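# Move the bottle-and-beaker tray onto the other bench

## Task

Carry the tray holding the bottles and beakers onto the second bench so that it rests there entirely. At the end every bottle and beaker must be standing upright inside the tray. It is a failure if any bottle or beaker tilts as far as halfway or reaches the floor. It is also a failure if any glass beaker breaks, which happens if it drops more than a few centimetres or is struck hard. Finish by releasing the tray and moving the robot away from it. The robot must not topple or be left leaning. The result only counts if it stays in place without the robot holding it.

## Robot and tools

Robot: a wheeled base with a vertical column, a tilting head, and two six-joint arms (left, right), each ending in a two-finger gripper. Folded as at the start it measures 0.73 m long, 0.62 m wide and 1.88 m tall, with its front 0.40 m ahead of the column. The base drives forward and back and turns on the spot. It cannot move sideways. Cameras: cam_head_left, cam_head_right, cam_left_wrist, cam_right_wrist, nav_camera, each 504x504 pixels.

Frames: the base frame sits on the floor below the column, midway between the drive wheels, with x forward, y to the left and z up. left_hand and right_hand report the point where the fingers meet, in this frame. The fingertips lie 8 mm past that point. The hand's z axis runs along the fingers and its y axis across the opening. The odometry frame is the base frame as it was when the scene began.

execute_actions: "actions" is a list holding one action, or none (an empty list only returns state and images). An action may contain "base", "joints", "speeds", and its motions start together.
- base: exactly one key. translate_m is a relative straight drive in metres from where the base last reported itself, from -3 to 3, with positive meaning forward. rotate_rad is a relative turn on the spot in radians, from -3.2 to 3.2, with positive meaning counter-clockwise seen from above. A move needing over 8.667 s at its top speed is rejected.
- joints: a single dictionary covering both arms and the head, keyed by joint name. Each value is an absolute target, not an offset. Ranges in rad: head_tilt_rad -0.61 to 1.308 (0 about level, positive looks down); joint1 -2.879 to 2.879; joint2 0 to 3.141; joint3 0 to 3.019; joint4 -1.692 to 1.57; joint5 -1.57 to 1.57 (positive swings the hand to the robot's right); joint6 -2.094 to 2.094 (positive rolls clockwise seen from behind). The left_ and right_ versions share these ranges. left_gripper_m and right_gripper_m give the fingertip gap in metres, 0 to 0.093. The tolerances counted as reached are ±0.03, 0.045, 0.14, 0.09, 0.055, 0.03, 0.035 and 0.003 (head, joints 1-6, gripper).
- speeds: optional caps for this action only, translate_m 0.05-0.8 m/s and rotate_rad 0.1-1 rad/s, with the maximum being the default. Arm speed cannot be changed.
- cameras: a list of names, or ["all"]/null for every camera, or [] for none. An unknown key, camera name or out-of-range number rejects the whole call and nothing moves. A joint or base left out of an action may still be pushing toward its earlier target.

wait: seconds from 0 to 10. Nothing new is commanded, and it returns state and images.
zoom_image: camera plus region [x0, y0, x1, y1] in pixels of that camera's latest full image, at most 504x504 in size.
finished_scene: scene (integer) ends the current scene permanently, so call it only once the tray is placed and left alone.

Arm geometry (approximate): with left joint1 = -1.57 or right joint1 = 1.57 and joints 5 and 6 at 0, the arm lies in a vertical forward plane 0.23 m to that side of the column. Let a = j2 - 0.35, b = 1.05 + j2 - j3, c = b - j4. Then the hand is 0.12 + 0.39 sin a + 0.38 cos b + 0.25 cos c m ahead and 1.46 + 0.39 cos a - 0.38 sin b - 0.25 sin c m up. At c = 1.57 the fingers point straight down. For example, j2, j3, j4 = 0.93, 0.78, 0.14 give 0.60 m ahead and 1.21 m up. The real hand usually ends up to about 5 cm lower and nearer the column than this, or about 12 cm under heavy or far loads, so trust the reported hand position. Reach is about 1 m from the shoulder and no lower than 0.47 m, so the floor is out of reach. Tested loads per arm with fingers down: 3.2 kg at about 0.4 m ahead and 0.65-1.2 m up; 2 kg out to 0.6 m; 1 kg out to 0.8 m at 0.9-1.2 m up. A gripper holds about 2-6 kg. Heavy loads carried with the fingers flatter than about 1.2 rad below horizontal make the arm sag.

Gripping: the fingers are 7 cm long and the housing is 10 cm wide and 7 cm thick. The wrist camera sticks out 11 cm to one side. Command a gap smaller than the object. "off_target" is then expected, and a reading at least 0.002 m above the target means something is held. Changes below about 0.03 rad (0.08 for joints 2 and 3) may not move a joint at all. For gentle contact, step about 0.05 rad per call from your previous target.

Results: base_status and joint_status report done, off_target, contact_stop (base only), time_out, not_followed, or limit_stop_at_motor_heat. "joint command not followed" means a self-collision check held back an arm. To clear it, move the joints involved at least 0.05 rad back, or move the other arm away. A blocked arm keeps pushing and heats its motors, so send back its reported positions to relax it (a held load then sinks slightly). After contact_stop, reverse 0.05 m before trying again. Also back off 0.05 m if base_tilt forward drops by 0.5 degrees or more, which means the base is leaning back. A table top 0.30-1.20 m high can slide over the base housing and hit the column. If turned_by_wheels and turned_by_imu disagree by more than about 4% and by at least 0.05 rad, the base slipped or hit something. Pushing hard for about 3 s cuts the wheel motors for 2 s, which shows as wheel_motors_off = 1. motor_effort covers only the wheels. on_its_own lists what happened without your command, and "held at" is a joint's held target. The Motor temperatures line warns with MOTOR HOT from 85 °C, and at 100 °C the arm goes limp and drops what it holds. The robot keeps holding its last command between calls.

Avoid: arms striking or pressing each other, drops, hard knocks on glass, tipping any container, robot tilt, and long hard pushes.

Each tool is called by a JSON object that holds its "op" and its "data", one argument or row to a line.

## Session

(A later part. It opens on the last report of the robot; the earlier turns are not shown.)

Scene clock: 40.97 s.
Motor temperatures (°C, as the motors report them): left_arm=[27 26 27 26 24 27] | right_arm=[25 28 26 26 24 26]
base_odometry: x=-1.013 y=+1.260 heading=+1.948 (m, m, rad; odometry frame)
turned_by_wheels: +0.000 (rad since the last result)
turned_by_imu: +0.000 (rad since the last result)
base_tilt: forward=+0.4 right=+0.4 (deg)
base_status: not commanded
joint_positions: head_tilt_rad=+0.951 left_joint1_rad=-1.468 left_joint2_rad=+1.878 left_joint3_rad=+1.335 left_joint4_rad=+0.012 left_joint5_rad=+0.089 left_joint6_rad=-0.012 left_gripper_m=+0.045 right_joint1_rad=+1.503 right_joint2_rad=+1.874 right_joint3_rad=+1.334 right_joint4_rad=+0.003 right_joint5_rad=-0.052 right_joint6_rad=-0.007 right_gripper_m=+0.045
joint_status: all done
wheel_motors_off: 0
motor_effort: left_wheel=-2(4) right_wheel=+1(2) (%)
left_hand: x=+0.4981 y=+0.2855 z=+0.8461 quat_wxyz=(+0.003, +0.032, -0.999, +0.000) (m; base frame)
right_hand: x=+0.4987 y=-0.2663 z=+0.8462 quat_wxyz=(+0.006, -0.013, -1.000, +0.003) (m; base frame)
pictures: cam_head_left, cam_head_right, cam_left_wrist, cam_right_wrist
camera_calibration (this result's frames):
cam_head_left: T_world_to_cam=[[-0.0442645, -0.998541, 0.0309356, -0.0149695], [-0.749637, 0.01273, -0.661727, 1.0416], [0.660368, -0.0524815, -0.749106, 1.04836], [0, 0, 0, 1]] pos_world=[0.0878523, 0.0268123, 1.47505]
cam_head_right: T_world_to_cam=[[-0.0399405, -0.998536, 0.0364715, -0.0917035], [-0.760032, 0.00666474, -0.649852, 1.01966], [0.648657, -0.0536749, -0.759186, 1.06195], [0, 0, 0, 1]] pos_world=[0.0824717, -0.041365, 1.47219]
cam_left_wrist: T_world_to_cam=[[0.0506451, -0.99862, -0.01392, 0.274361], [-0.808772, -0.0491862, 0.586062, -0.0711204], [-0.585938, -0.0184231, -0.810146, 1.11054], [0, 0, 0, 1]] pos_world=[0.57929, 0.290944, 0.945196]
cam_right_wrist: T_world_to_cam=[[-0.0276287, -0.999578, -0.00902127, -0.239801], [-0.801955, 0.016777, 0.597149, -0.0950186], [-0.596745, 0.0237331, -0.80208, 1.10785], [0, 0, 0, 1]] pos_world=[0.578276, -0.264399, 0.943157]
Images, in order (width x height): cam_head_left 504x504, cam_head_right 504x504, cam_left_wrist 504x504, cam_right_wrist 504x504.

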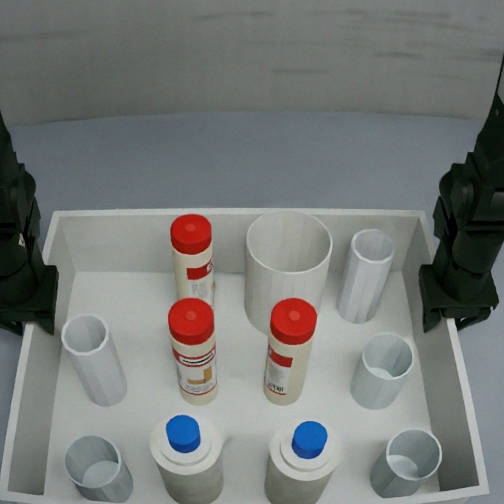

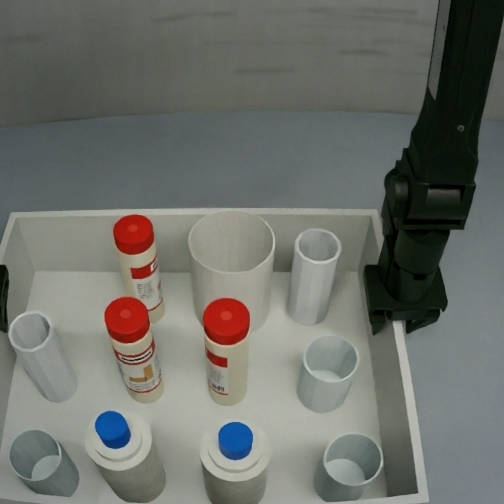

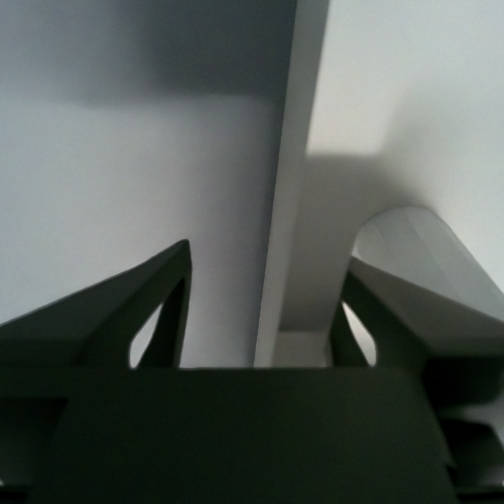

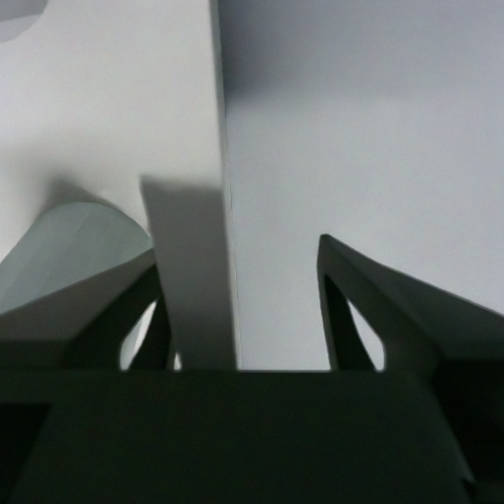

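{"op": "execute_actions", "data": {
  "actions": [
    {"joints":{"left_joint1_rad":-1.49,"right_joint1_rad":1.53,"left_joint2_rad":1.934,"left_joint3_rad":1.401,"left_joint4_rad":0.013,"right_joint2_rad":1.934,"right_joint3_rad":1.401,"right_joint4_rad":0.013}}
  ],
  "cameras": ["cam_left_wrist","cam_right_wrist"]
}}

{"op": "execute_actions", "data": {
  "actions": [
    {"joints":{"left_gripper_m":0,"right_gripper_m":0}}
  ],
  "cameras": ["cam_head_left","cam_left_wrist","cam_right_wrist"]
}}

Scene clock: 42.17 s.
Motor temperatures (°C, as the motors report them): left_arm=[27 26 27 26 24 27] | right_arm=[25 28 26 26 24 26]
base_odometry: x=-1.013 y=+1.260 heading=+1.948 (m, m, rad; odometry frame)
turned_by_wheels: +0.000 (rad since the last result)
turned_by_imu: +0.000 (rad since the last result)
base_tilt: forward=+0.4 right=+0.4 (deg)
base_status: not commanded
joint_positions: head_tilt_rad=+0.951 left_joint1_rad=-1.484 left_joint2_rad=+1.923 left_joint3_rad=+1.401 left_joint4_rad=+0.012 left_joint5_rad=+0.089 left_joint6_rad=-0.012 left_gripper_m=+0.045 right_joint1_rad=+1.525 right_joint2_rad=+1.911 right_joint3_rad=+1.405 right_joint4_rad=+0.003 right_joint5_rad=-0.048 right_joint6_rad=-0.008 right_gripper_m=+0.045
joint_status: all done
wheel_motors_off: 0
motor_effort: left_wheel=-2(3) right_wheel=+1(1) (%)
left_hand: x=+0.5116 y=+0.2756 z=+0.8282 quat_wxyz=(-0.008, +0.027, -1.000, +0.007) (m; base frame)
right_hand: x=+0.5202 y=-0.2520 z=+0.8314 quat_wxyz=(-0.011, -0.007, -1.000, -0.004) (m; base frame)
pictures: cam_left_wrist, cam_right_wrist
camera_calibration (this result's frames):
cam_left_wrist: T_world_to_cam=[[0.0410932, -0.999155, -0.0000966823, 0.257075], [-0.821028, -0.0338224, 0.569886, -0.0346781], [-0.569408, -0.0233391, -0.821724, 1.10629], [0, 0, 0, 1]] pos_world=[0.590896, 0.281505, 0.928855]
cam_right_wrist: T_world_to_cam=[[-0.0142439, -0.999625, -0.0234054, -0.220078], [-0.821331, -0.00165327, 0.57045, -0.0415334], [-0.570275, 0.027349, -0.820999, 1.11134], [0, 0, 0, 1]] pos_world=[0.596522, -0.250459, 0.930951]
Images, in order (width x height): cam_left_wrist 504x504, cam_right_wrist 504x504.

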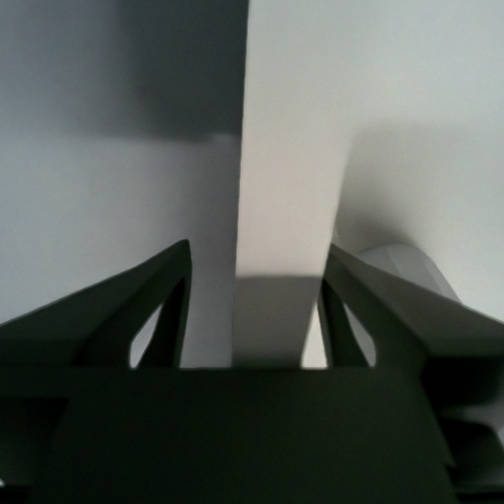

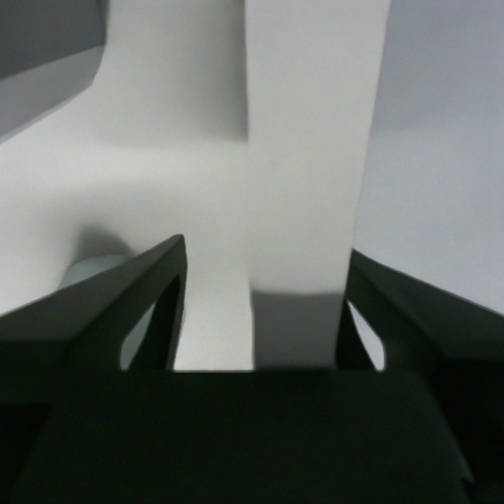

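Scene clock: 42.77 s.
Motor temperatures (°C, as the motors report them): left_arm=[27 26 27 26 24 27] | right_arm=[25 28 26 26 25 26]
base_odometry: x=-1.013 y=+1.260 heading=+1.948 (m, m, rad; odometry frame)
turned_by_wheels: +0.000 (rad since the last result)
turned_by_imu: +0.000 (rad since the last result)
base_tilt: forward=+0.4 right=+0.4 (deg)
base_status: not commanded
joint_positions: head_tilt_rad=+0.951 left_joint1_rad=-1.481 left_joint2_rad=+1.923 left_joint3_rad=+1.401 left_joint4_rad=+0.014 left_joint5_rad=+0.121 left_joint6_rad=+0.039 left_gripper_m=+0.006 right_joint1_rad=+1.512 right_joint2_rad=+1.911 right_joint3_rad=+1.405 right_joint4_rad=+0.003 right_joint5_rad=-0.089 right_joint6_rad=-0.034 right_gripper_m=+0.005
joint_status: left_gripper_m off_target (ended at +0.006, target +0.000); right_gripper_m off_target (ended at +0.005, target +0.000)
wheel_motors_off: 0
motor_effort: left_wheel=-2(2) right_wheel=+1(1) (%)
left_hand: x=+0.5120 y=+0.2725 z=+0.8282 quat_wxyz=(-0.009, +0.002, -1.000, +0.021) (m; base frame)
right_hand: x=+0.5202 y=-0.2550 z=+0.8319 quat_wxyz=(-0.011, +0.003, -1.000, -0.019) (m; base frame)
pictures: cam_head_left, cam_left_wrist, cam_right_wrist
camera_calibration (this result's frames):
cam_head_left: T_world_to_cam=[[-0.0442645, -0.998541, 0.0309356, -0.0149695], [-0.749637, 0.01273, -0.661727, 1.0416], [0.660368, -0.0524815, -0.749106, 1.04836], [0, 0, 0, 1]] pos_world=[0.0878523, 0.0268123, 1.47505]
cam_left_wrist: T_world_to_cam=[[-0.00916945, -0.999566, 0.0279905, 0.256561], [-0.823942, 0.0234132, 0.566191, -0.0455522], [-0.566601, -0.0178709, -0.823799, 1.1052], [0, 0, 0, 1]] pos_world=[0.591026, 0.277267, 0.92907]
cam_right_wrist: T_world_to_cam=[[0.00632837, -0.998585, -0.0528024, -0.209063], [-0.821885, -0.0352725, 0.56856, -0.0485448], [-0.569618, 0.0397995, -0.820945, 1.11461], [0, 0, 0, 1]] pos_world=[0.596327, -0.25484, 0.931595]
Images, in order (width x height): cam_head_left 504x504, cam_left_wrist 504x504, cam_right_wrist 504x504.

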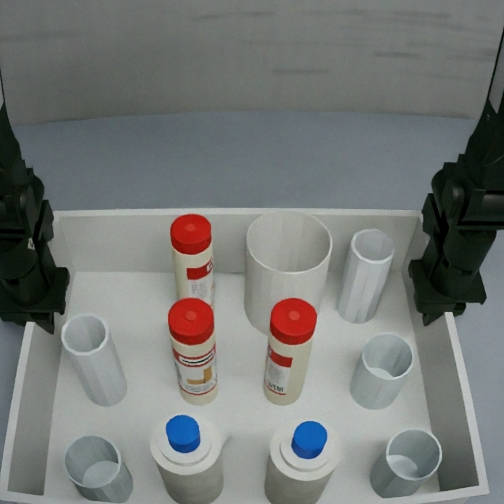

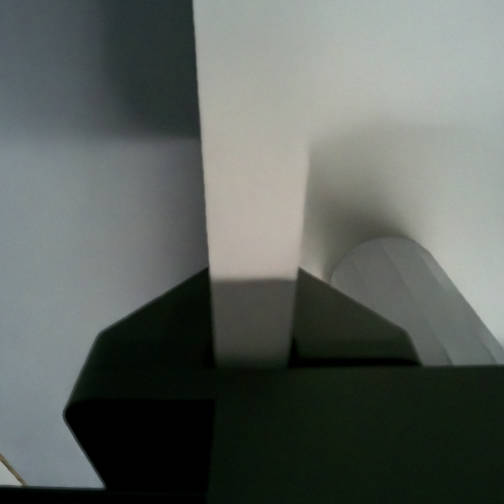

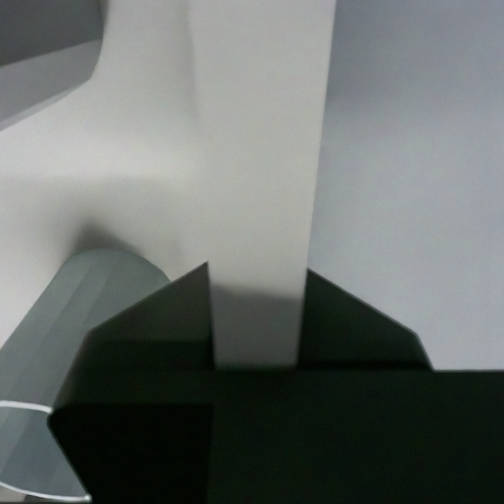

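{"op": "execute_actions", "data": {
  "actions": [
    {"joints":{"left_joint1_rad":-1.485,"right_joint1_rad":1.515,"left_joint5_rad":0.11,"right_joint5_rad":-0.08,"left_joint2_rad":1.83,"left_joint3_rad":1.33,"left_joint4_rad":0.01,"right_joint2_rad":1.82,"right_joint3_rad":1.33,"right_joint4_rad":0.005,"head_tilt_rad":1.05}}
  ]
}}

Scene clock: 45.00 s.
Motor temperatures (°C, as the motors report them): left_arm=[27 27 27 26 25 27] | right_arm=[25 29 26 26 25 26]
base_odometry: x=-1.013 y=+1.260 heading=+1.948 (m, m, rad; odometry frame)
turned_by_wheels: +0.000 (rad since the last result)
turned_by_imu: -0.001 (rad since the last result)
base_tilt: forward=+0.4 right=+0.4 (deg)
base_status: not commanded
joint_positions: head_tilt_rad=+1.049 left_joint1_rad=-1.478 left_joint2_rad=+1.904 left_joint3_rad=+1.350 left_joint4_rad=+0.028 left_joint5_rad=+0.133 left_joint6_rad=+0.052 left_gripper_m=+0.006 right_joint1_rad=+1.505 right_joint2_rad=+1.892 right_joint3_rad=+1.350 right_joint4_rad=+0.019 right_joint5_rad=-0.103 right_joint6_rad=-0.037 right_gripper_m=+0.005
joint_status: all done
wheel_motors_off: 0
motor_effort: left_wheel=-2(4) right_wheel=+1(1) (%)
left_hand: x=+0.4956 y=+0.2707 z=+0.8358 quat_wxyz=(-0.001, -0.003, -1.000, +0.027) (m; base frame)
right_hand: x=+0.5014 y=-0.2566 z=+0.8393 quat_wxyz=(-0.002, +0.002, -1.000, -0.023) (m; base frame)
pictures: cam_head_left, cam_head_right, cam_left_wrist, cam_right_wrist, nav_camera
camera_calibration (this result's frames):
cam_head_left: T_world_to_cam=[[-0.0410337, -0.998541, 0.0351084, -0.0215572], [-0.810646, 0.01273, -0.585398, 0.927099], [0.584097, -0.0524815, -0.809986, 1.14593], [0, 0, 0, 1]] pos_world=[0.0813318, 0.0268123, 1.47166]
cam_head_right: T_world_to_cam=[[-0.0361899, -0.998536, 0.0401958, -0.0976265], [-0.819833, 0.00666474, -0.572564, 0.90363], [0.571458, -0.0536749, -0.818874, 1.15773], [0, 0, 0, 1]] pos_world=[0.075698, -0.041365, 1.46934]
cam_left_wrist: T_world_to_cam=[[-0.0194763, -0.99903, 0.0394973, 0.24976], [-0.814064, 0.0387804, 0.579478, -0.083529], [-0.580448, -0.0208673, -0.81403, 1.10166], [0, 0, 0, 1]] pos_world=[0.576324, 0.275745, 0.935324]
cam_right_wrist: T_world_to_cam=[[0.00446664, -0.998092, -0.061588, -0.201675], [-0.810605, -0.039679, 0.584247, -0.0881872], [-0.585576, 0.0473139, -0.809235, 1.11015], [0, 0, 0, 1]] pos_world=[0.579492, -0.257315, 0.937473]
Images, in order (width x height): cam_head_left 504x504, cam_head_right 504x504, cam_left_wrist 504x504, cam_right_wrist 504x504, nav_camera 504x504.

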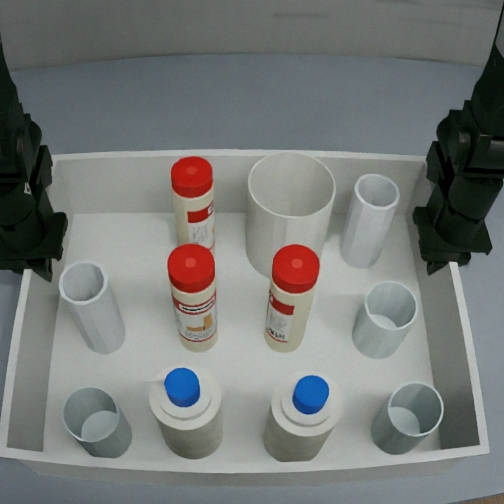

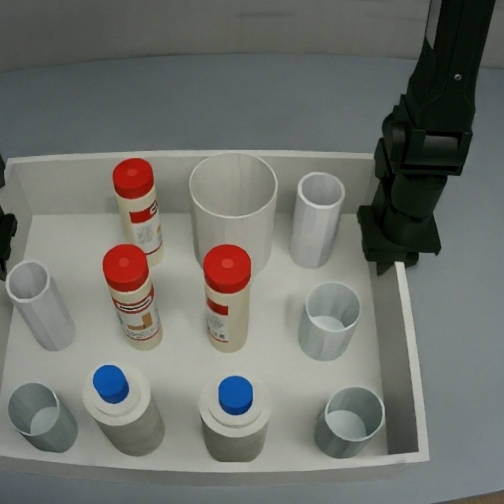

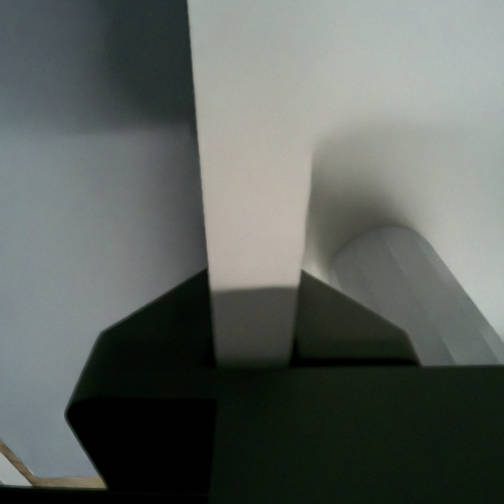

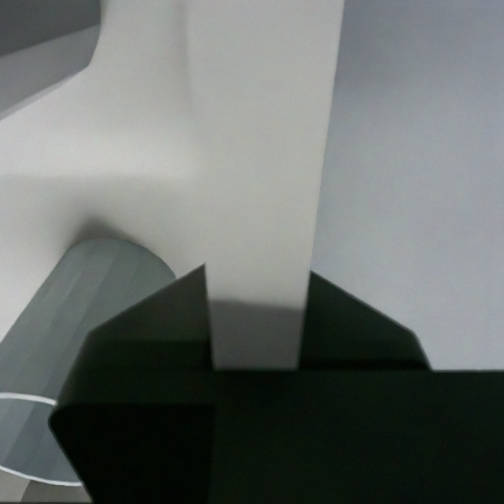

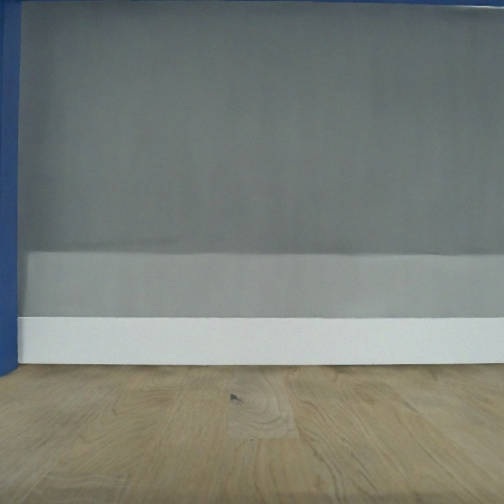

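{"op": "execute_actions", "data": {
  "actions": [
    {"joints":{"left_joint2_rad":1.76,"left_joint3_rad":1.29,"left_joint4_rad":0.0,"right_joint2_rad":1.75,"right_joint3_rad":1.29,"right_joint4_rad":-0.005}}
  ]
}}

Scene clock: 46.80 s.
Motor temperatures (°C, as the motors report them): left_arm=[27 27 27 26 25 27] | right_arm=[25 29 26 26 25 26]
base_odometry: x=-1.013 y=+1.260 heading=+1.948 (m, m, rad; odometry frame)
turned_by_wheels: +0.000 (rad since the last result)
turned_by_imu: -0.001 (rad since the last result)
base_tilt: forward=+0.4 right=+0.4 (deg)
base_status: not commanded
joint_positions: head_tilt_rad=+1.049 left_joint1_rad=-1.478 left_joint2_rad=+1.823 left_joint3_rad=+1.305 left_joint4_rad=+0.030 left_joint5_rad=+0.132 left_joint6_rad=+0.048 left_gripper_m=+0.006 right_joint1_rad=+1.502 right_joint2_rad=+1.817 right_joint3_rad=+1.314 right_joint4_rad=+0.029 right_joint5_rad=-0.111 right_joint6_rad=-0.045 right_gripper_m=+0.005
joint_status: all done
wheel_motors_off: 0
motor_effort: left_wheel=-1(2) right_wheel=+2(2) (%)
left_hand: x=+0.5173 y=+0.2700 z=+0.8670 quat_wxyz=(-0.020, -0.003, -0.999, +0.025) (m; base frame)
right_hand: x=+0.5267 y=-0.2569 z=+0.8686 quat_wxyz=(-0.027, +0.008, -0.999, -0.025) (m; base frame)
pictures: cam_head_left, cam_head_right, cam_left_wrist, cam_right_wrist, nav_camera
camera_calibration (this result's frames):
cam_head_left: T_world_to_cam=[[-0.0410324, -0.998541, 0.0351098, -0.0215595], [-0.810667, 0.01273, -0.585369, 0.927055], [0.584067, -0.0524815, -0.810007, 1.14596], [0, 0, 0, 1]] pos_world=[0.0813294, 0.0268123, 1.47166]
cam_head_right: T_world_to_cam=[[-0.0361885, -0.998536, 0.0401971, -0.0976285], [-0.819853, 0.00666474, -0.572535, 0.903585], [0.571429, -0.0536749, -0.818894, 1.15776], [0, 0, 0, 1]] pos_world=[0.0756955, -0.041365, 1.46934]
cam_left_wrist: T_world_to_cam=[[-0.0194035, -0.99919, 0.0352555, 0.2519], [-0.835602, 0.0355688, 0.548182, -0.0446985], [-0.548992, -0.0188229, -0.835615, 1.14151], [0, 0, 0, 1]] pos_world=[0.594219, 0.274772, 0.969487]
cam_right_wrist: T_world_to_cam=[[0.0169769, -0.997793, -0.0641905, -0.204552], [-0.838437, -0.0491836, 0.542774, -0.0365296], [-0.544734, 0.0446051, -0.837422, 1.151], [0, 0, 0, 1]] pos_world=[0.599833, -0.257238, 0.970569]
Images, in order (width x height): cam_head_left 504x504, cam_head_right 504x504, cam_left_wrist 504x504, cam_right_wrist 504x504, nav_camera 504x504.

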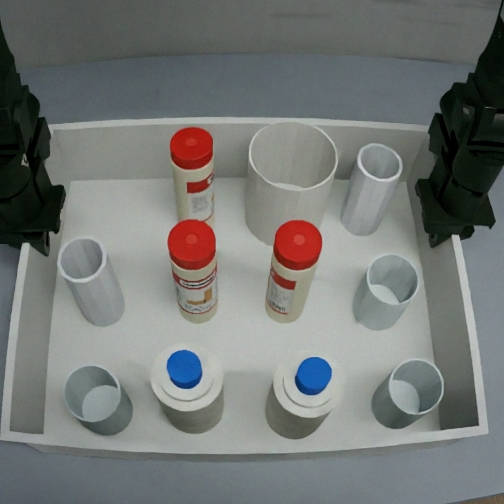

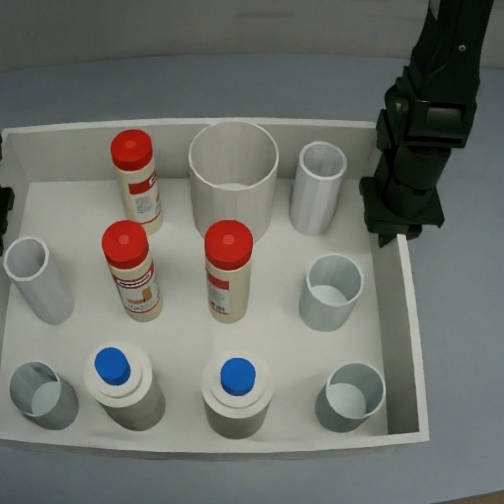

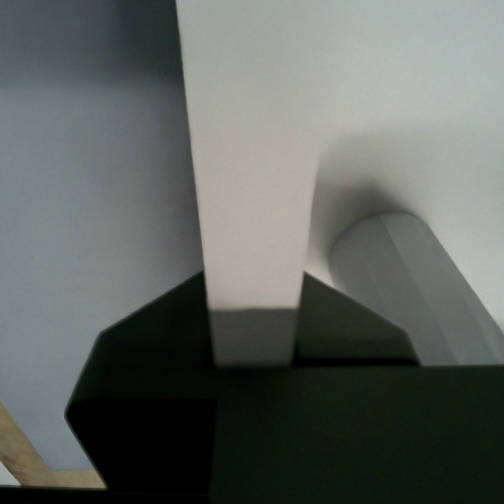

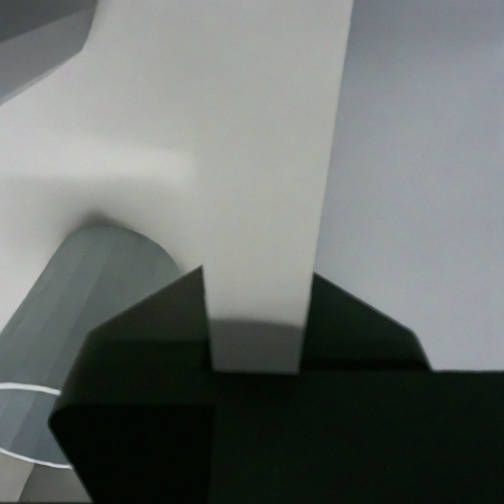

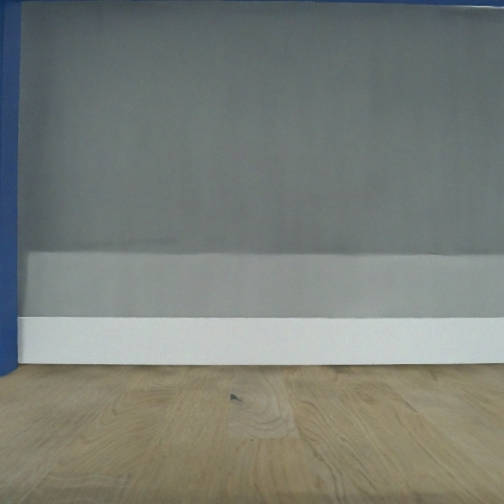

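{"op": "execute_actions", "data": {
  "actions": [
    {"joints":{"left_joint2_rad":1.86,"left_joint3_rad":1.35,"right_joint2_rad":1.85,"right_joint3_rad":1.35}}
  ],
  "cameras": []
}}

{"op": "execute_actions", "data": {
  "actions": [
    {"joints":{"left_joint2_rad":1.93,"left_joint3_rad":1.40,"left_joint4_rad":0.012,"right_joint2_rad":1.92,"right_joint3_rad":1.40,"right_joint4_rad":0.005}}
  ],
  "cameras": ["cam_head_left"]
}}

{"op": "execute_actions", "data": {
  "actions": [
    {"joints":{"right_gripper_m":0.04}}
  ],
  "cameras": []
}}

{"op": "execute_actions", "data": {
  "actions": [
    {"joints":{"right_joint2_rad":1.62,"right_joint3_rad":1.14,"right_joint4_rad":-0.03,"right_joint5_rad":-0.05,"right_joint6_rad":0,"right_joint1_rad":1.515}}
  ],
  "cameras": ["cam_head_right"]
}}

Scene clock: 49.47 s.
Motor temperatures (°C, as the motors report them): left_arm=[27 28 27 26 25 27] | right_arm=[25 30 26 26 25 26]
base_odometry: x=-1.013 y=+1.260 heading=+1.948 (m, m, rad; odometry frame)
turned_by_wheels: +0.000 (rad since the last result)
turned_by_imu: -0.001 (rad since the last result)
base_tilt: forward=+0.4 right=+0.4 (deg)
base_status: not commanded
joint_positions: head_tilt_rad=+1.049 left_joint1_rad=-1.478 left_joint2_rad=+1.867 left_joint3_rad=+1.354 left_joint4_rad=-0.007 left_joint5_rad=+0.136 left_joint6_rad=+0.049 left_gripper_m=+0.006 right_joint1_rad=+1.503 right_joint2_rad=+1.853 right_joint3_rad=+1.355 right_joint4_rad=+0.000 right_joint5_rad=-0.106 right_joint6_rad=-0.047 right_gripper_m=+0.005
joint_status: all done
wheel_motors_off: 0
motor_effort: left_wheel=-3(3) right_wheel=+1(3) (%)
left_hand: x=+0.5124 y=+0.2704 z=+0.8500 quat_wxyz=(-0.004, -0.001, -1.000, +0.028) (m; base frame)
right_hand: x=+0.5241 y=-0.2573 z=+0.8546 quat_wxyz=(-0.015, +0.008, -1.000, -0.023) (m; base frame)
pictures: none
No camera images: the call's "cameras" was empty. Leave "cameras" out to get every camera's image.

Scene clock: 50.23 s.
Motor temperatures (°C, as the motors report them): left_arm=[27 28 27 26 25 27] | right_arm=[25 30 26 26 25 26]
base_odometry: x=-1.013 y=+1.260 heading=+1.948 (m, m, rad; odometry frame)
turned_by_wheels: +0.000 (rad since the last result)
turned_by_imu: +0.000 (rad since the last result)
base_tilt: forward=+0.5 right=+0.5 (deg)
base_status: not commanded
joint_positions: head_tilt_rad=+1.049 left_joint1_rad=-1.479 left_joint2_rad=+1.921 left_joint3_rad=+1.407 left_joint4_rad=-0.003 left_joint5_rad=+0.135 left_joint6_rad=+0.044 left_gripper_m=+0.005 right_joint1_rad=+1.506 right_joint2_rad=+1.907 right_joint3_rad=+1.410 right_joint4_rad=+0.000 right_joint5_rad=-0.106 right_joint6_rad=-0.042 right_gripper_m=+0.005
joint_status: all done
wheel_motors_off: 0
motor_effort: left_wheel=-2(6) right_wheel=+1(5) (%)
left_hand: x=+0.5131 y=+0.2711 z=+0.8293 quat_wxyz=(-0.005, +0.001, -1.000, +0.028) (m; base frame)
right_hand: x=+0.5251 y=-0.2568 z=+0.8338 quat_wxyz=(-0.015, +0.006, -1.000, -0.024) (m; base frame)
pictures: cam_head_left
camera_calibration (this result's frames):
cam_head_left: T_world_to_cam=[[-0.0410222, -0.998541, 0.0351218, -0.0215784], [-0.810837, 0.01273, -0.585133, 0.926701], [0.583832, -0.0524815, -0.810176, 1.14623], [0, 0, 0, 1]] pos_world=[0.0813095, 0.0268123, 1.47165]
Images, in order (width x height): cam_head_left 504x504.

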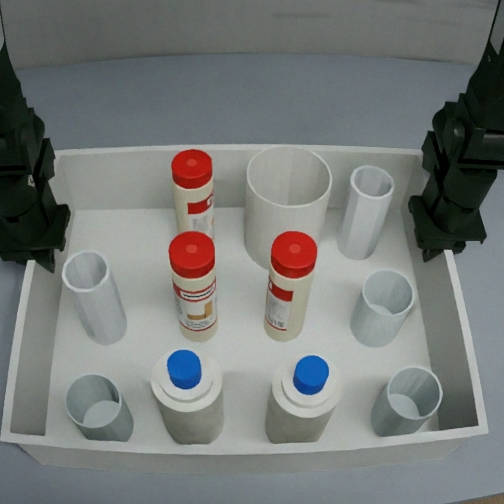

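Scene clock: 50.93 s.
Motor temperatures (°C, as the motors report them): left_arm=[27 28 27 26 25 27] | right_arm=[25 30 26 26 25 26]
base_odometry: x=-1.013 y=+1.260 heading=+1.948 (m, m, rad; odometry frame)
turned_by_wheels: +0.000 (rad since the last result)
turned_by_imu: +0.000 (rad since the last result)
base_tilt: forward=+0.4 right=+0.4 (deg)
base_status: not commanded
joint_positions: head_tilt_rad=+1.049 left_joint1_rad=-1.479 left_joint2_rad=+1.921 left_joint3_rad=+1.407 left_joint4_rad=-0.003 left_joint5_rad=+0.135 left_joint6_rad=+0.044 left_gripper_m=+0.005 right_joint1_rad=+1.508 right_joint2_rad=+1.907 right_joint3_rad=+1.403 right_joint4_rad=+0.000 right_joint5_rad=-0.083 right_joint6_rad=-0.010 right_gripper_m=+0.040
joint_status: all done
wheel_motors_off: 0
motor_effort: left_wheel=-2(2) right_wheel=+2(2) (%)
left_hand: x=+0.5131 y=+0.2711 z=+0.8293 quat_wxyz=(-0.005, +0.001, -1.000, +0.028) (m; base frame)
right_hand: x=+0.5205 y=-0.2587 z=+0.8334 quat_wxyz=(-0.011, -0.010, -1.000, -0.014) (m; base frame)
pictures: none
No camera images: the call's "cameras" was empty. Leave "cameras" out to get every camera's image.

Scene clock: 52.13 s.
Motor temperatures (°C, as the motors report them): left_arm=[27 28 27 26 25 27] | right_arm=[25 30 26 26 25 26]
base_odometry: x=-1.013 y=+1.260 heading=+1.948 (m, m, rad; odometry frame)
turned_by_wheels: +0.000 (rad since the last result)
turned_by_imu: +0.000 (rad since the last result)
base_tilt: forward=+0.4 right=+0.4 (deg)
base_status: not commanded
joint_positions: head_tilt_rad=+1.049 left_joint1_rad=-1.479 left_joint2_rad=+1.921 left_joint3_rad=+1.407 left_joint4_rad=-0.003 left_joint5_rad=+0.135 left_joint6_rad=+0.044 left_gripper_m=+0.005 right_joint1_rad=+1.508 right_joint2_rad=+1.602 right_joint3_rad=+1.141 right_joint4_rad=-0.021 right_joint5_rad=-0.052 right_joint6_rad=-0.009 right_gripper_m=+0.040
joint_status: all done
wheel_motors_off: 0
motor_effort: left_wheel=-2(2) right_wheel=+1(2) (%)
left_hand: x=+0.5131 y=+0.2711 z=+0.8293 quat_wxyz=(-0.005, +0.001, -1.000, +0.028) (m; base frame)
right_hand: x=+0.5237 y=-0.2578 z=+0.9493 quat_wxyz=(-0.021, -0.010, -1.000, +0.002) (m; base frame)
pictures: cam_head_right
camera_calibration (this result's frames):
cam_head_right: T_world_to_cam=[[-0.0361768, -0.998536, 0.0402077, -0.0976453], [-0.82002, 0.00666474, -0.572296, 0.903227], [0.571191, -0.0536749, -0.81906, 1.15803], [0, 0, 0, 1]] pos_world=[0.0756749, -0.041365, 1.46934]
Images, in order (width x height): cam_head_right 504x504.

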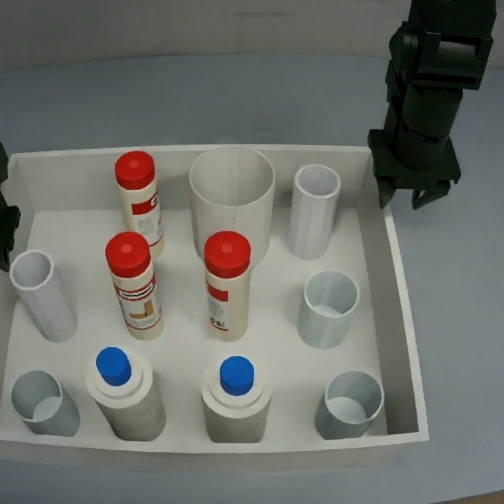

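{"op": "execute_actions", "data": {
  "actions": [
    {"joints":{"right_joint2_rad":1.6,"right_joint3_rad":0.94,"right_joint4_rad":0.155}}
  ],
  "cameras": ["cam_head_right","cam_right_wrist"]
}}

{"op": "execute_actions", "data": {
  "actions": [
    {"joints":{"right_joint2_rad":1.78,"right_joint3_rad":1.08,"right_joint4_rad":0.175}}
  ],
  "cameras": ["cam_head_right","cam_right_wrist"]
}}

Scene clock: 53.83 s.
Motor temperatures (°C, as the motors report them): left_arm=[27 28 27 26 26 27] | right_arm=[25 30 26 26 25 26]
base_odometry: x=-1.013 y=+1.260 heading=+1.948 (m, m, rad; odometry frame)
turned_by_wheels: +0.000 (rad since the last result)
turned_by_imu: +0.000 (rad since the last result)
base_tilt: forward=+0.4 right=+0.5 (deg)
base_status: not commanded
joint_positions: head_tilt_rad=+1.049 left_joint1_rad=-1.479 left_joint2_rad=+1.921 left_joint3_rad=+1.407 left_joint4_rad=-0.003 left_joint5_rad=+0.135 left_joint6_rad=+0.044 left_gripper_m=+0.005 right_joint1_rad=+1.508 right_joint2_rad=+1.602 right_joint3_rad=+0.940 right_joint4_rad=+0.137 right_joint5_rad=-0.052 right_joint6_rad=-0.009 right_gripper_m=+0.040
joint_status: all done
wheel_motors_off: 0
motor_effort: left_wheel=-1(2) right_wheel=+2(1) (%)
left_hand: x=+0.5131 y=+0.2711 z=+0.8293 quat_wxyz=(-0.005, +0.001, -1.000, +0.028) (m; base frame)
right_hand: x=+0.4363 y=-0.2549 z=+0.9521 quat_wxyz=(+0.000, -0.011, -1.000, +0.001) (m; base frame)
pictures: cam_head_right, cam_right_wrist
camera_calibration (this result's frames):
cam_head_right: T_world_to_cam=[[-0.0361768, -0.998536, 0.0402076, -0.0976453], [-0.82002, 0.00666474, -0.572297, 0.903227], [0.571191, -0.0536749, -0.81906, 1.15803], [0, 0, 0, 1]] pos_world=[0.075675, -0.041365, 1.46934]
cam_right_wrist: T_world_to_cam=[[-0.0225002, -0.999659, -0.0132442, -0.227471], [-0.808562, 0.0104045, 0.588319, -0.198801], [-0.587981, 0.023946, -0.80852, 1.15763], [0, 0, 0, 1]] pos_world=[0.514801, -0.253045, 1.04991]
Images, in order (width x height): cam_head_right 504x504, cam_right_wrist 504x504.

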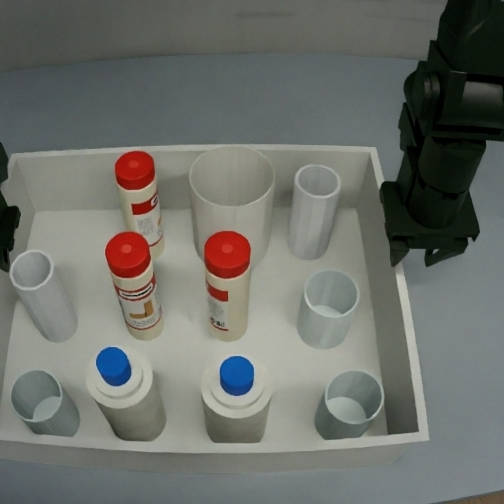

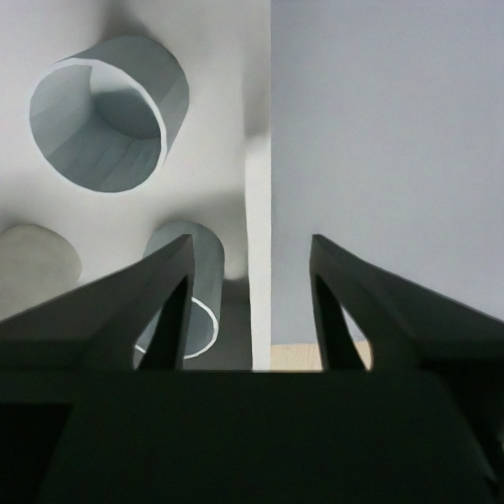

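Scene clock: 54.83 s.
Motor temperatures (°C, as the motors report them): left_arm=[27 28 27 26 26 27] | right_arm=[25 30 26 26 25 26]
base_odometry: x=-1.013 y=+1.260 heading=+1.948 (m, m, rad; odometry frame)
turned_by_wheels: +0.000 (rad since the last result)
turned_by_imu: +0.000 (rad since the last result)
base_tilt: forward=+0.4 right=+0.5 (deg)
base_status: not commanded
joint_positions: head_tilt_rad=+1.049 left_joint1_rad=-1.479 left_joint2_rad=+1.921 left_joint3_rad=+1.407 left_joint4_rad=-0.003 left_joint5_rad=+0.135 left_joint6_rad=+0.044 left_gripper_m=+0.005 right_joint1_rad=+1.508 right_joint2_rad=+1.782 right_joint3_rad=+1.078 right_joint4_rad=+0.165 right_joint5_rad=-0.052 right_joint6_rad=-0.009 right_gripper_m=+0.040
joint_status: all done
wheel_motors_off: 0
motor_effort: left_wheel=-2(2) right_wheel=+1(2) (%)
left_hand: x=+0.5131 y=+0.2711 z=+0.8293 quat_wxyz=(-0.005, +0.001, -1.000, +0.028) (m; base frame)
right_hand: x=+0.4323 y=-0.2583 z=+0.8873 quat_wxyz=(+0.007, -0.011, -1.000, +0.001) (m; base frame)
pictures: cam_head_right, cam_right_wrist
camera_calibration (this result's frames):
cam_head_right: T_world_to_cam=[[-0.0361768, -0.998536, 0.0402076, -0.0976453], [-0.82002, 0.00666474, -0.572297, 0.903227], [0.571191, -0.0536749, -0.81906, 1.15803], [0, 0, 0, 1]] pos_world=[0.075675, -0.041365, 1.46934]
cam_right_wrist: T_world_to_cam=[[-0.0234746, -0.999635, -0.0133631, -0.231261], [-0.799957, 0.0107653, 0.59996, -0.177854], [-0.599597, 0.0247737, -0.799918, 1.10059], [0, 0, 0, 1]] pos_world=[0.512204, -0.256528, 0.983993]
Images, in order (width x height): cam_head_right 504x504, cam_right_wrist 504x504.

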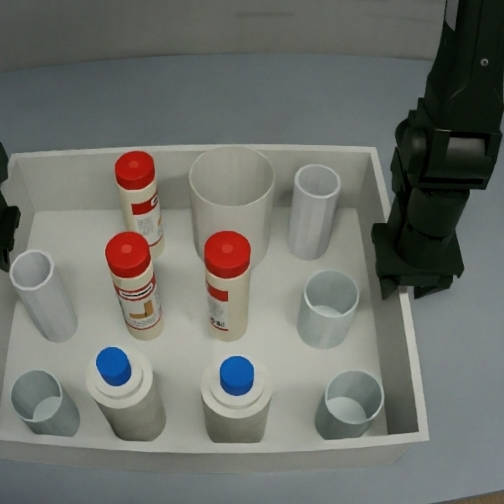

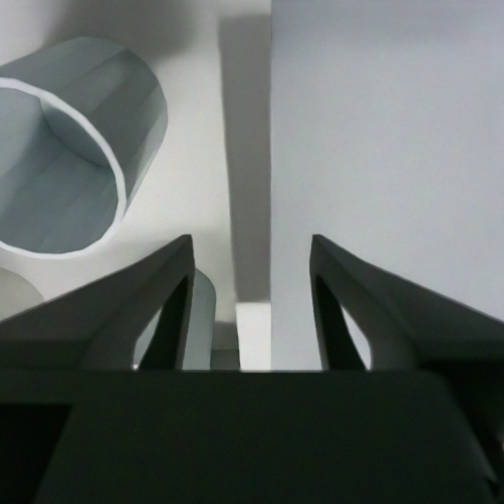

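{"op": "execute_actions", "data": {
  "actions": [
    {"joints":{"right_joint2_rad":1.93,"right_joint3_rad":1.2,"right_joint4_rad":0.196}}
  ],
  "cameras": ["cam_head_right","cam_right_wrist"]
}}

Scene clock: 56.03 s.
Motor temperatures (°C, as the motors report them): left_arm=[27 28 27 26 26 27] | right_arm=[25 30 26 26 25 26]
base_odometry: x=-1.013 y=+1.260 heading=+1.948 (m, m, rad; odometry frame)
turned_by_wheels: +0.000 (rad since the last result)
turned_by_imu: +0.000 (rad since the last result)
base_tilt: forward=+0.4 right=+0.4 (deg)
base_status: not commanded
joint_positions: head_tilt_rad=+1.049 left_joint1_rad=-1.479 left_joint2_rad=+1.921 left_joint3_rad=+1.407 left_joint4_rad=-0.003 left_joint5_rad=+0.135 left_joint6_rad=+0.044 left_gripper_m=+0.005 right_joint1_rad=+1.508 right_joint2_rad=+1.929 right_joint3_rad=+1.199 right_joint4_rad=+0.186 right_joint5_rad=-0.052 right_joint6_rad=-0.009 right_gripper_m=+0.040
joint_status: all done
wheel_motors_off: 0
motor_effort: left_wheel=-2(2) right_wheel=+0(2) (%)
left_hand: x=+0.5131 y=+0.2711 z=+0.8293 quat_wxyz=(-0.005, +0.001, -1.000, +0.028) (m; base frame)
right_hand: x=+0.4250 y=-0.2610 z=+0.8328 quat_wxyz=(+0.010, -0.012, -1.000, +0.001) (m; base frame)
pictures: cam_head_right, cam_right_wrist
camera_calibration (this result's frames):
cam_head_right: T_world_to_cam=[[-0.0361768, -0.998536, 0.0402076, -0.0976453], [-0.820019, 0.00666474, -0.572297, 0.903227], [0.571191, -0.0536749, -0.81906, 1.15803], [0, 0, 0, 1]] pos_world=[0.075675, -0.041365, 1.46934]
cam_right_wrist: T_world_to_cam=[[-0.0237826, -0.999627, -0.0133977, -0.234719], [-0.797205, 0.0108767, 0.60361, -0.155114], [-0.60324, 0.0250361, -0.797167, 1.052], [0, 0, 0, 1]] pos_world=[0.505366, -0.259282, 0.929099]
Images, in order (width x height): cam_head_right 504x504, cam_right_wrist 504x504.

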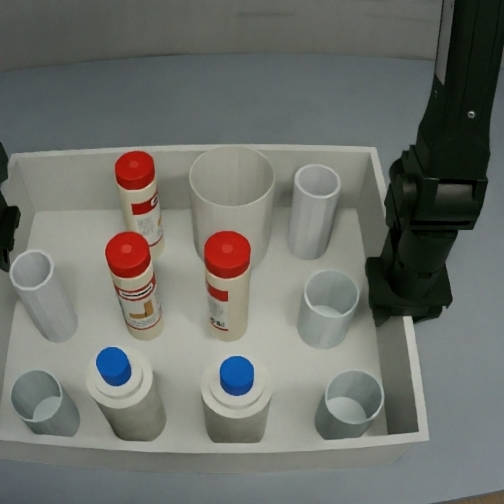

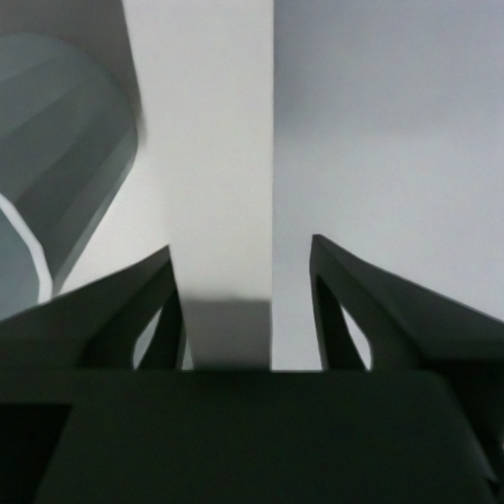

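{"op": "execute_actions", "data": {
  "actions": [
    {"joints":{"right_gripper_m":0}}
  ],
  "cameras": []
}}

{"op": "execute_actions", "data": {
  "actions": [
    {"joints":{"left_joint2_rad":1.82,"left_joint3_rad":1.3,"left_joint4_rad":0.005,"right_joint2_rad":1.83,"right_joint3_rad":1.12,"right_joint4_rad":0.19}}
  ],
  "cameras": ["cam_head_left"]
}}

{"op": "execute_actions", "data": {
  "actions": [
    {"joints":{"left_joint2_rad":1.74,"left_joint3_rad":1.23,"left_joint4_rad":0.005,"right_joint2_rad":1.75,"right_joint3_rad":1.055,"right_joint4_rad":0.185}}
  ]
}}

Scene clock: 57.37 s.
Motor temperatures (°C, as the motors report them): left_arm=[27 28 27 26 26 27] | right_arm=[25 30 26 26 25 26]
base_odometry: x=-1.013 y=+1.260 heading=+1.948 (m, m, rad; odometry frame)
turned_by_wheels: +0.000 (rad since the last result)
turned_by_imu: +0.000 (rad since the last result)
base_tilt: forward=+0.4 right=+0.4 (deg)
base_status: not commanded
joint_positions: head_tilt_rad=+1.049 left_joint1_rad=-1.479 left_joint2_rad=+1.921 left_joint3_rad=+1.407 left_joint4_rad=-0.002 left_joint5_rad=+0.135 left_joint6_rad=+0.044 left_gripper_m=+0.005 right_joint1_rad=+1.507 right_joint2_rad=+1.929 right_joint3_rad=+1.199 right_joint4_rad=+0.186 right_joint5_rad=-0.089 right_joint6_rad=-0.041 right_gripper_m=+0.006
joint_status: right_gripper_m off_target (ended at +0.006, target +0.000)
wheel_motors_off: 0
motor_effort: left_wheel=-2(2) right_wheel=+1(2) (%)
left_hand: x=+0.5133 y=+0.2712 z=+0.8293 quat_wxyz=(-0.006, +0.000, -1.000, +0.027) (m; base frame)
right_hand: x=+0.4252 y=-0.2557 z=+0.8329 quat_wxyz=(+0.009, +0.004, -1.000, -0.017) (m; base frame)
pictures: none
No camera images: the call's "cameras" was empty. Leave "cameras" out to get every camera's image.

Scene clock: 58.27 s.
Motor temperatures (°C, as the motors report them): left_arm=[27 28 27 26 26 27] | right_arm=[25 30 26 26 25 26]
base_odometry: x=-1.013 y=+1.260 heading=+1.948 (m, m, rad; odometry frame)
turned_by_wheels: +0.000 (rad since the last result)
turned_by_imu: +0.000 (rad since the last result)
base_tilt: forward=+0.4 right=+0.4 (deg)
base_status: not commanded
joint_positions: head_tilt_rad=+1.049 left_joint1_rad=-1.475 left_joint2_rad=+1.890 left_joint3_rad=+1.332 left_joint4_rad=+0.029 left_joint5_rad=+0.136 left_joint6_rad=+0.042 left_gripper_m=+0.005 right_joint1_rad=+1.506 right_joint2_rad=+1.908 right_joint3_rad=+1.148 right_joint4_rad=+0.197 right_joint5_rad=-0.090 right_joint6_rad=-0.053 right_gripper_m=+0.006
joint_status: all done
wheel_motors_off: 0
motor_effort: left_wheel=-3(4) right_wheel=+1(2) (%)
left_hand: x=+0.4935 y=+0.2720 z=+0.8416 quat_wxyz=(+0.000, +0.003, -1.000, +0.026) (m; base frame)
right_hand: x=+0.4094 y=-0.2553 z=+0.8438 quat_wxyz=(+0.018, +0.009, -1.000, -0.018) (m; base frame)
pictures: cam_head_left
camera_calibration (this result's frames):
cam_head_left: T_world_to_cam=[[-0.0410222, -0.998541, 0.0351218, -0.0215784], [-0.810837, 0.01273, -0.585133, 0.926701], [0.583832, -0.0524815, -0.810176, 1.14623], [0, 0, 0, 1]] pos_world=[0.0813095, 0.0268123, 1.47165]
Images, in order (width x height): cam_head_left 504x504.

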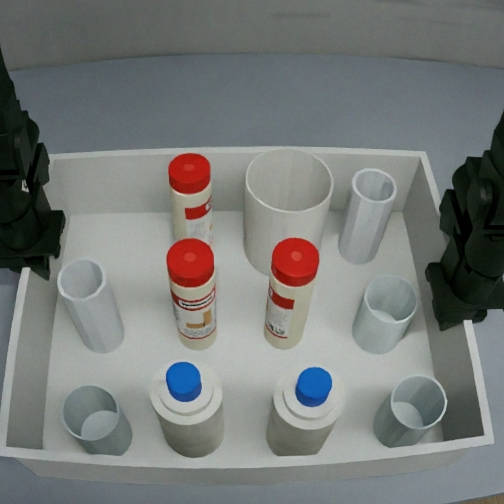

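Scene clock: 59.13 s.
Motor temperatures (°C, as the motors report them): left_arm=[27 28 27 26 26 27] | right_arm=[25 30 26 26 26 26]
base_odometry: x=-1.013 y=+1.260 heading=+1.948 (m, m, rad; odometry frame)
turned_by_wheels: +0.000 (rad since the last result)
turned_by_imu: +0.000 (rad since the last result)
base_tilt: forward=+0.4 right=+0.4 (deg)
base_status: not commanded
joint_positions: head_tilt_rad=+1.049 left_joint1_rad=-1.471 left_joint2_rad=+1.796 left_joint3_rad=+1.256 left_joint4_rad=+0.035 left_joint5_rad=+0.138 left_joint6_rad=+0.036 left_gripper_m=+0.005 right_joint1_rad=+1.502 right_joint2_rad=+1.817 right_joint3_rad=+1.081 right_joint4_rad=+0.197 right_joint5_rad=-0.093 right_joint6_rad=-0.059 right_gripper_m=+0.006
joint_status: all done
wheel_motors_off: 0
motor_effort: left_wheel=-2(4) right_wheel=+1(2) (%)
left_hand: x=+0.5033 y=+0.2719 z=+0.8774 quat_wxyz=(-0.011, +0.006, -1.000, +0.025) (m; base frame)
right_hand: x=+0.4218 y=-0.2559 z=+0.8765 quat_wxyz=(+0.007, +0.012, -1.000, -0.017) (m; base frame)
pictures: cam_head_left, cam_head_right, cam_left_wrist, cam_right_wrist, nav_camera
camera_calibration (this result's frames):
cam_head_left: T_world_to_cam=[[-0.0410222, -0.998541, 0.0351218, -0.0215784], [-0.810837, 0.01273, -0.585133, 0.9267], [0.583832, -0.0524815, -0.810176, 1.14623], [0, 0, 0, 1]] pos_world=[0.0813095, 0.0268123, 1.47165]
cam_head_right: T_world_to_cam=[[-0.0361768, -0.998536, 0.0402077, -0.0976453], [-0.82002, 0.00666474, -0.572297, 0.903227], [0.571191, -0.0536749, -0.81906, 1.15803], [0, 0, 0, 1]] pos_world=[0.0756749, -0.041365, 1.46934]
cam_left_wrist: T_world_to_cam=[[-0.00222838, -0.999323, 0.0367191, 0.243335], [-0.826175, 0.0225278, 0.562963, -0.0763584], [-0.563409, -0.0290819, -0.825666, 1.14383], [0, 0, 0, 1]] pos_world=[0.581899, 0.278155, 0.97847]
cam_right_wrist: T_world_to_cam=[[0.0222964, -0.99852, -0.049596, -0.216478], [-0.800422, -0.0475528, 0.597548, -0.192325], [-0.599023, 0.0263746, -0.800298, 1.08611], [0, 0, 0, 1]] pos_world=[0.501489, -0.253949, 0.973397]
Images, in order (width x height): cam_head_left 504x504, cam_head_right 504x504, cam_left_wrist 504x504, cam_right_wrist 504x504, nav_camera 504x504.

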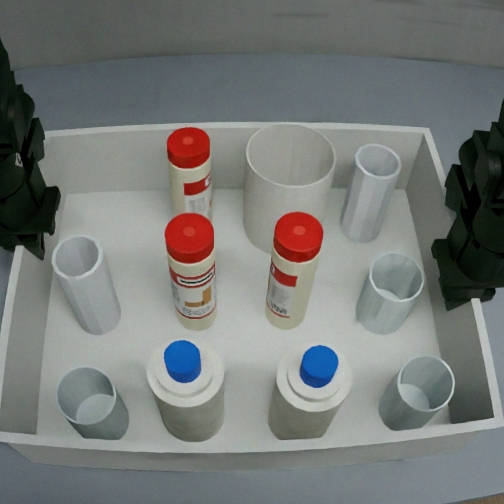

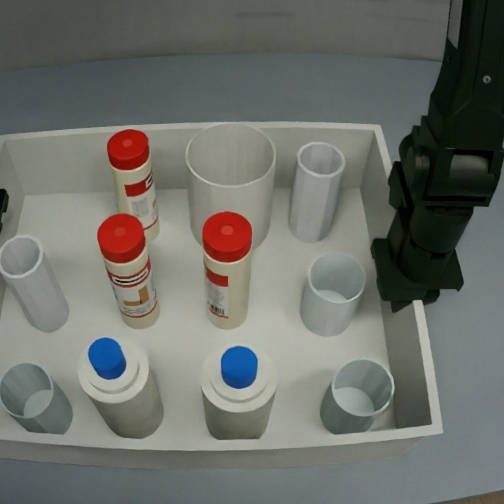

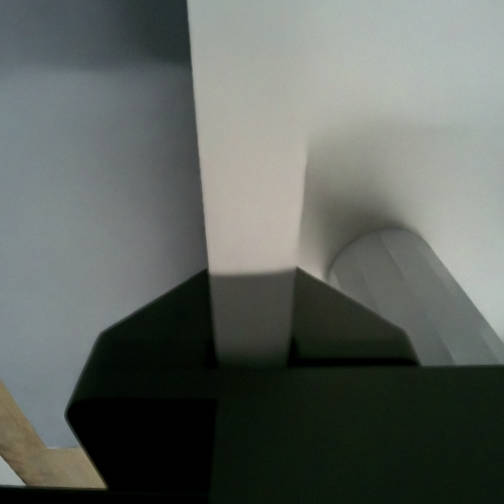

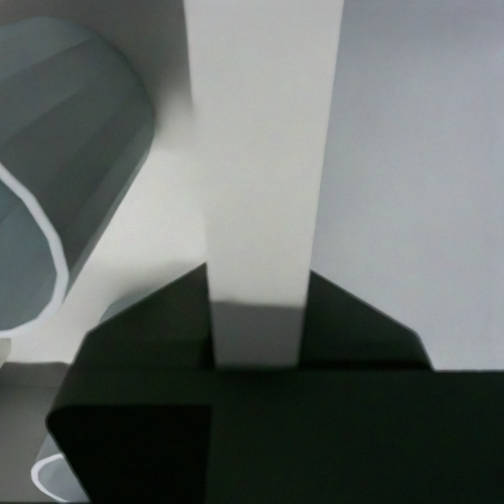

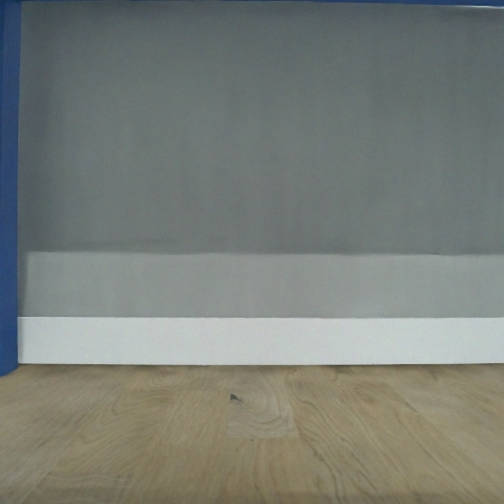

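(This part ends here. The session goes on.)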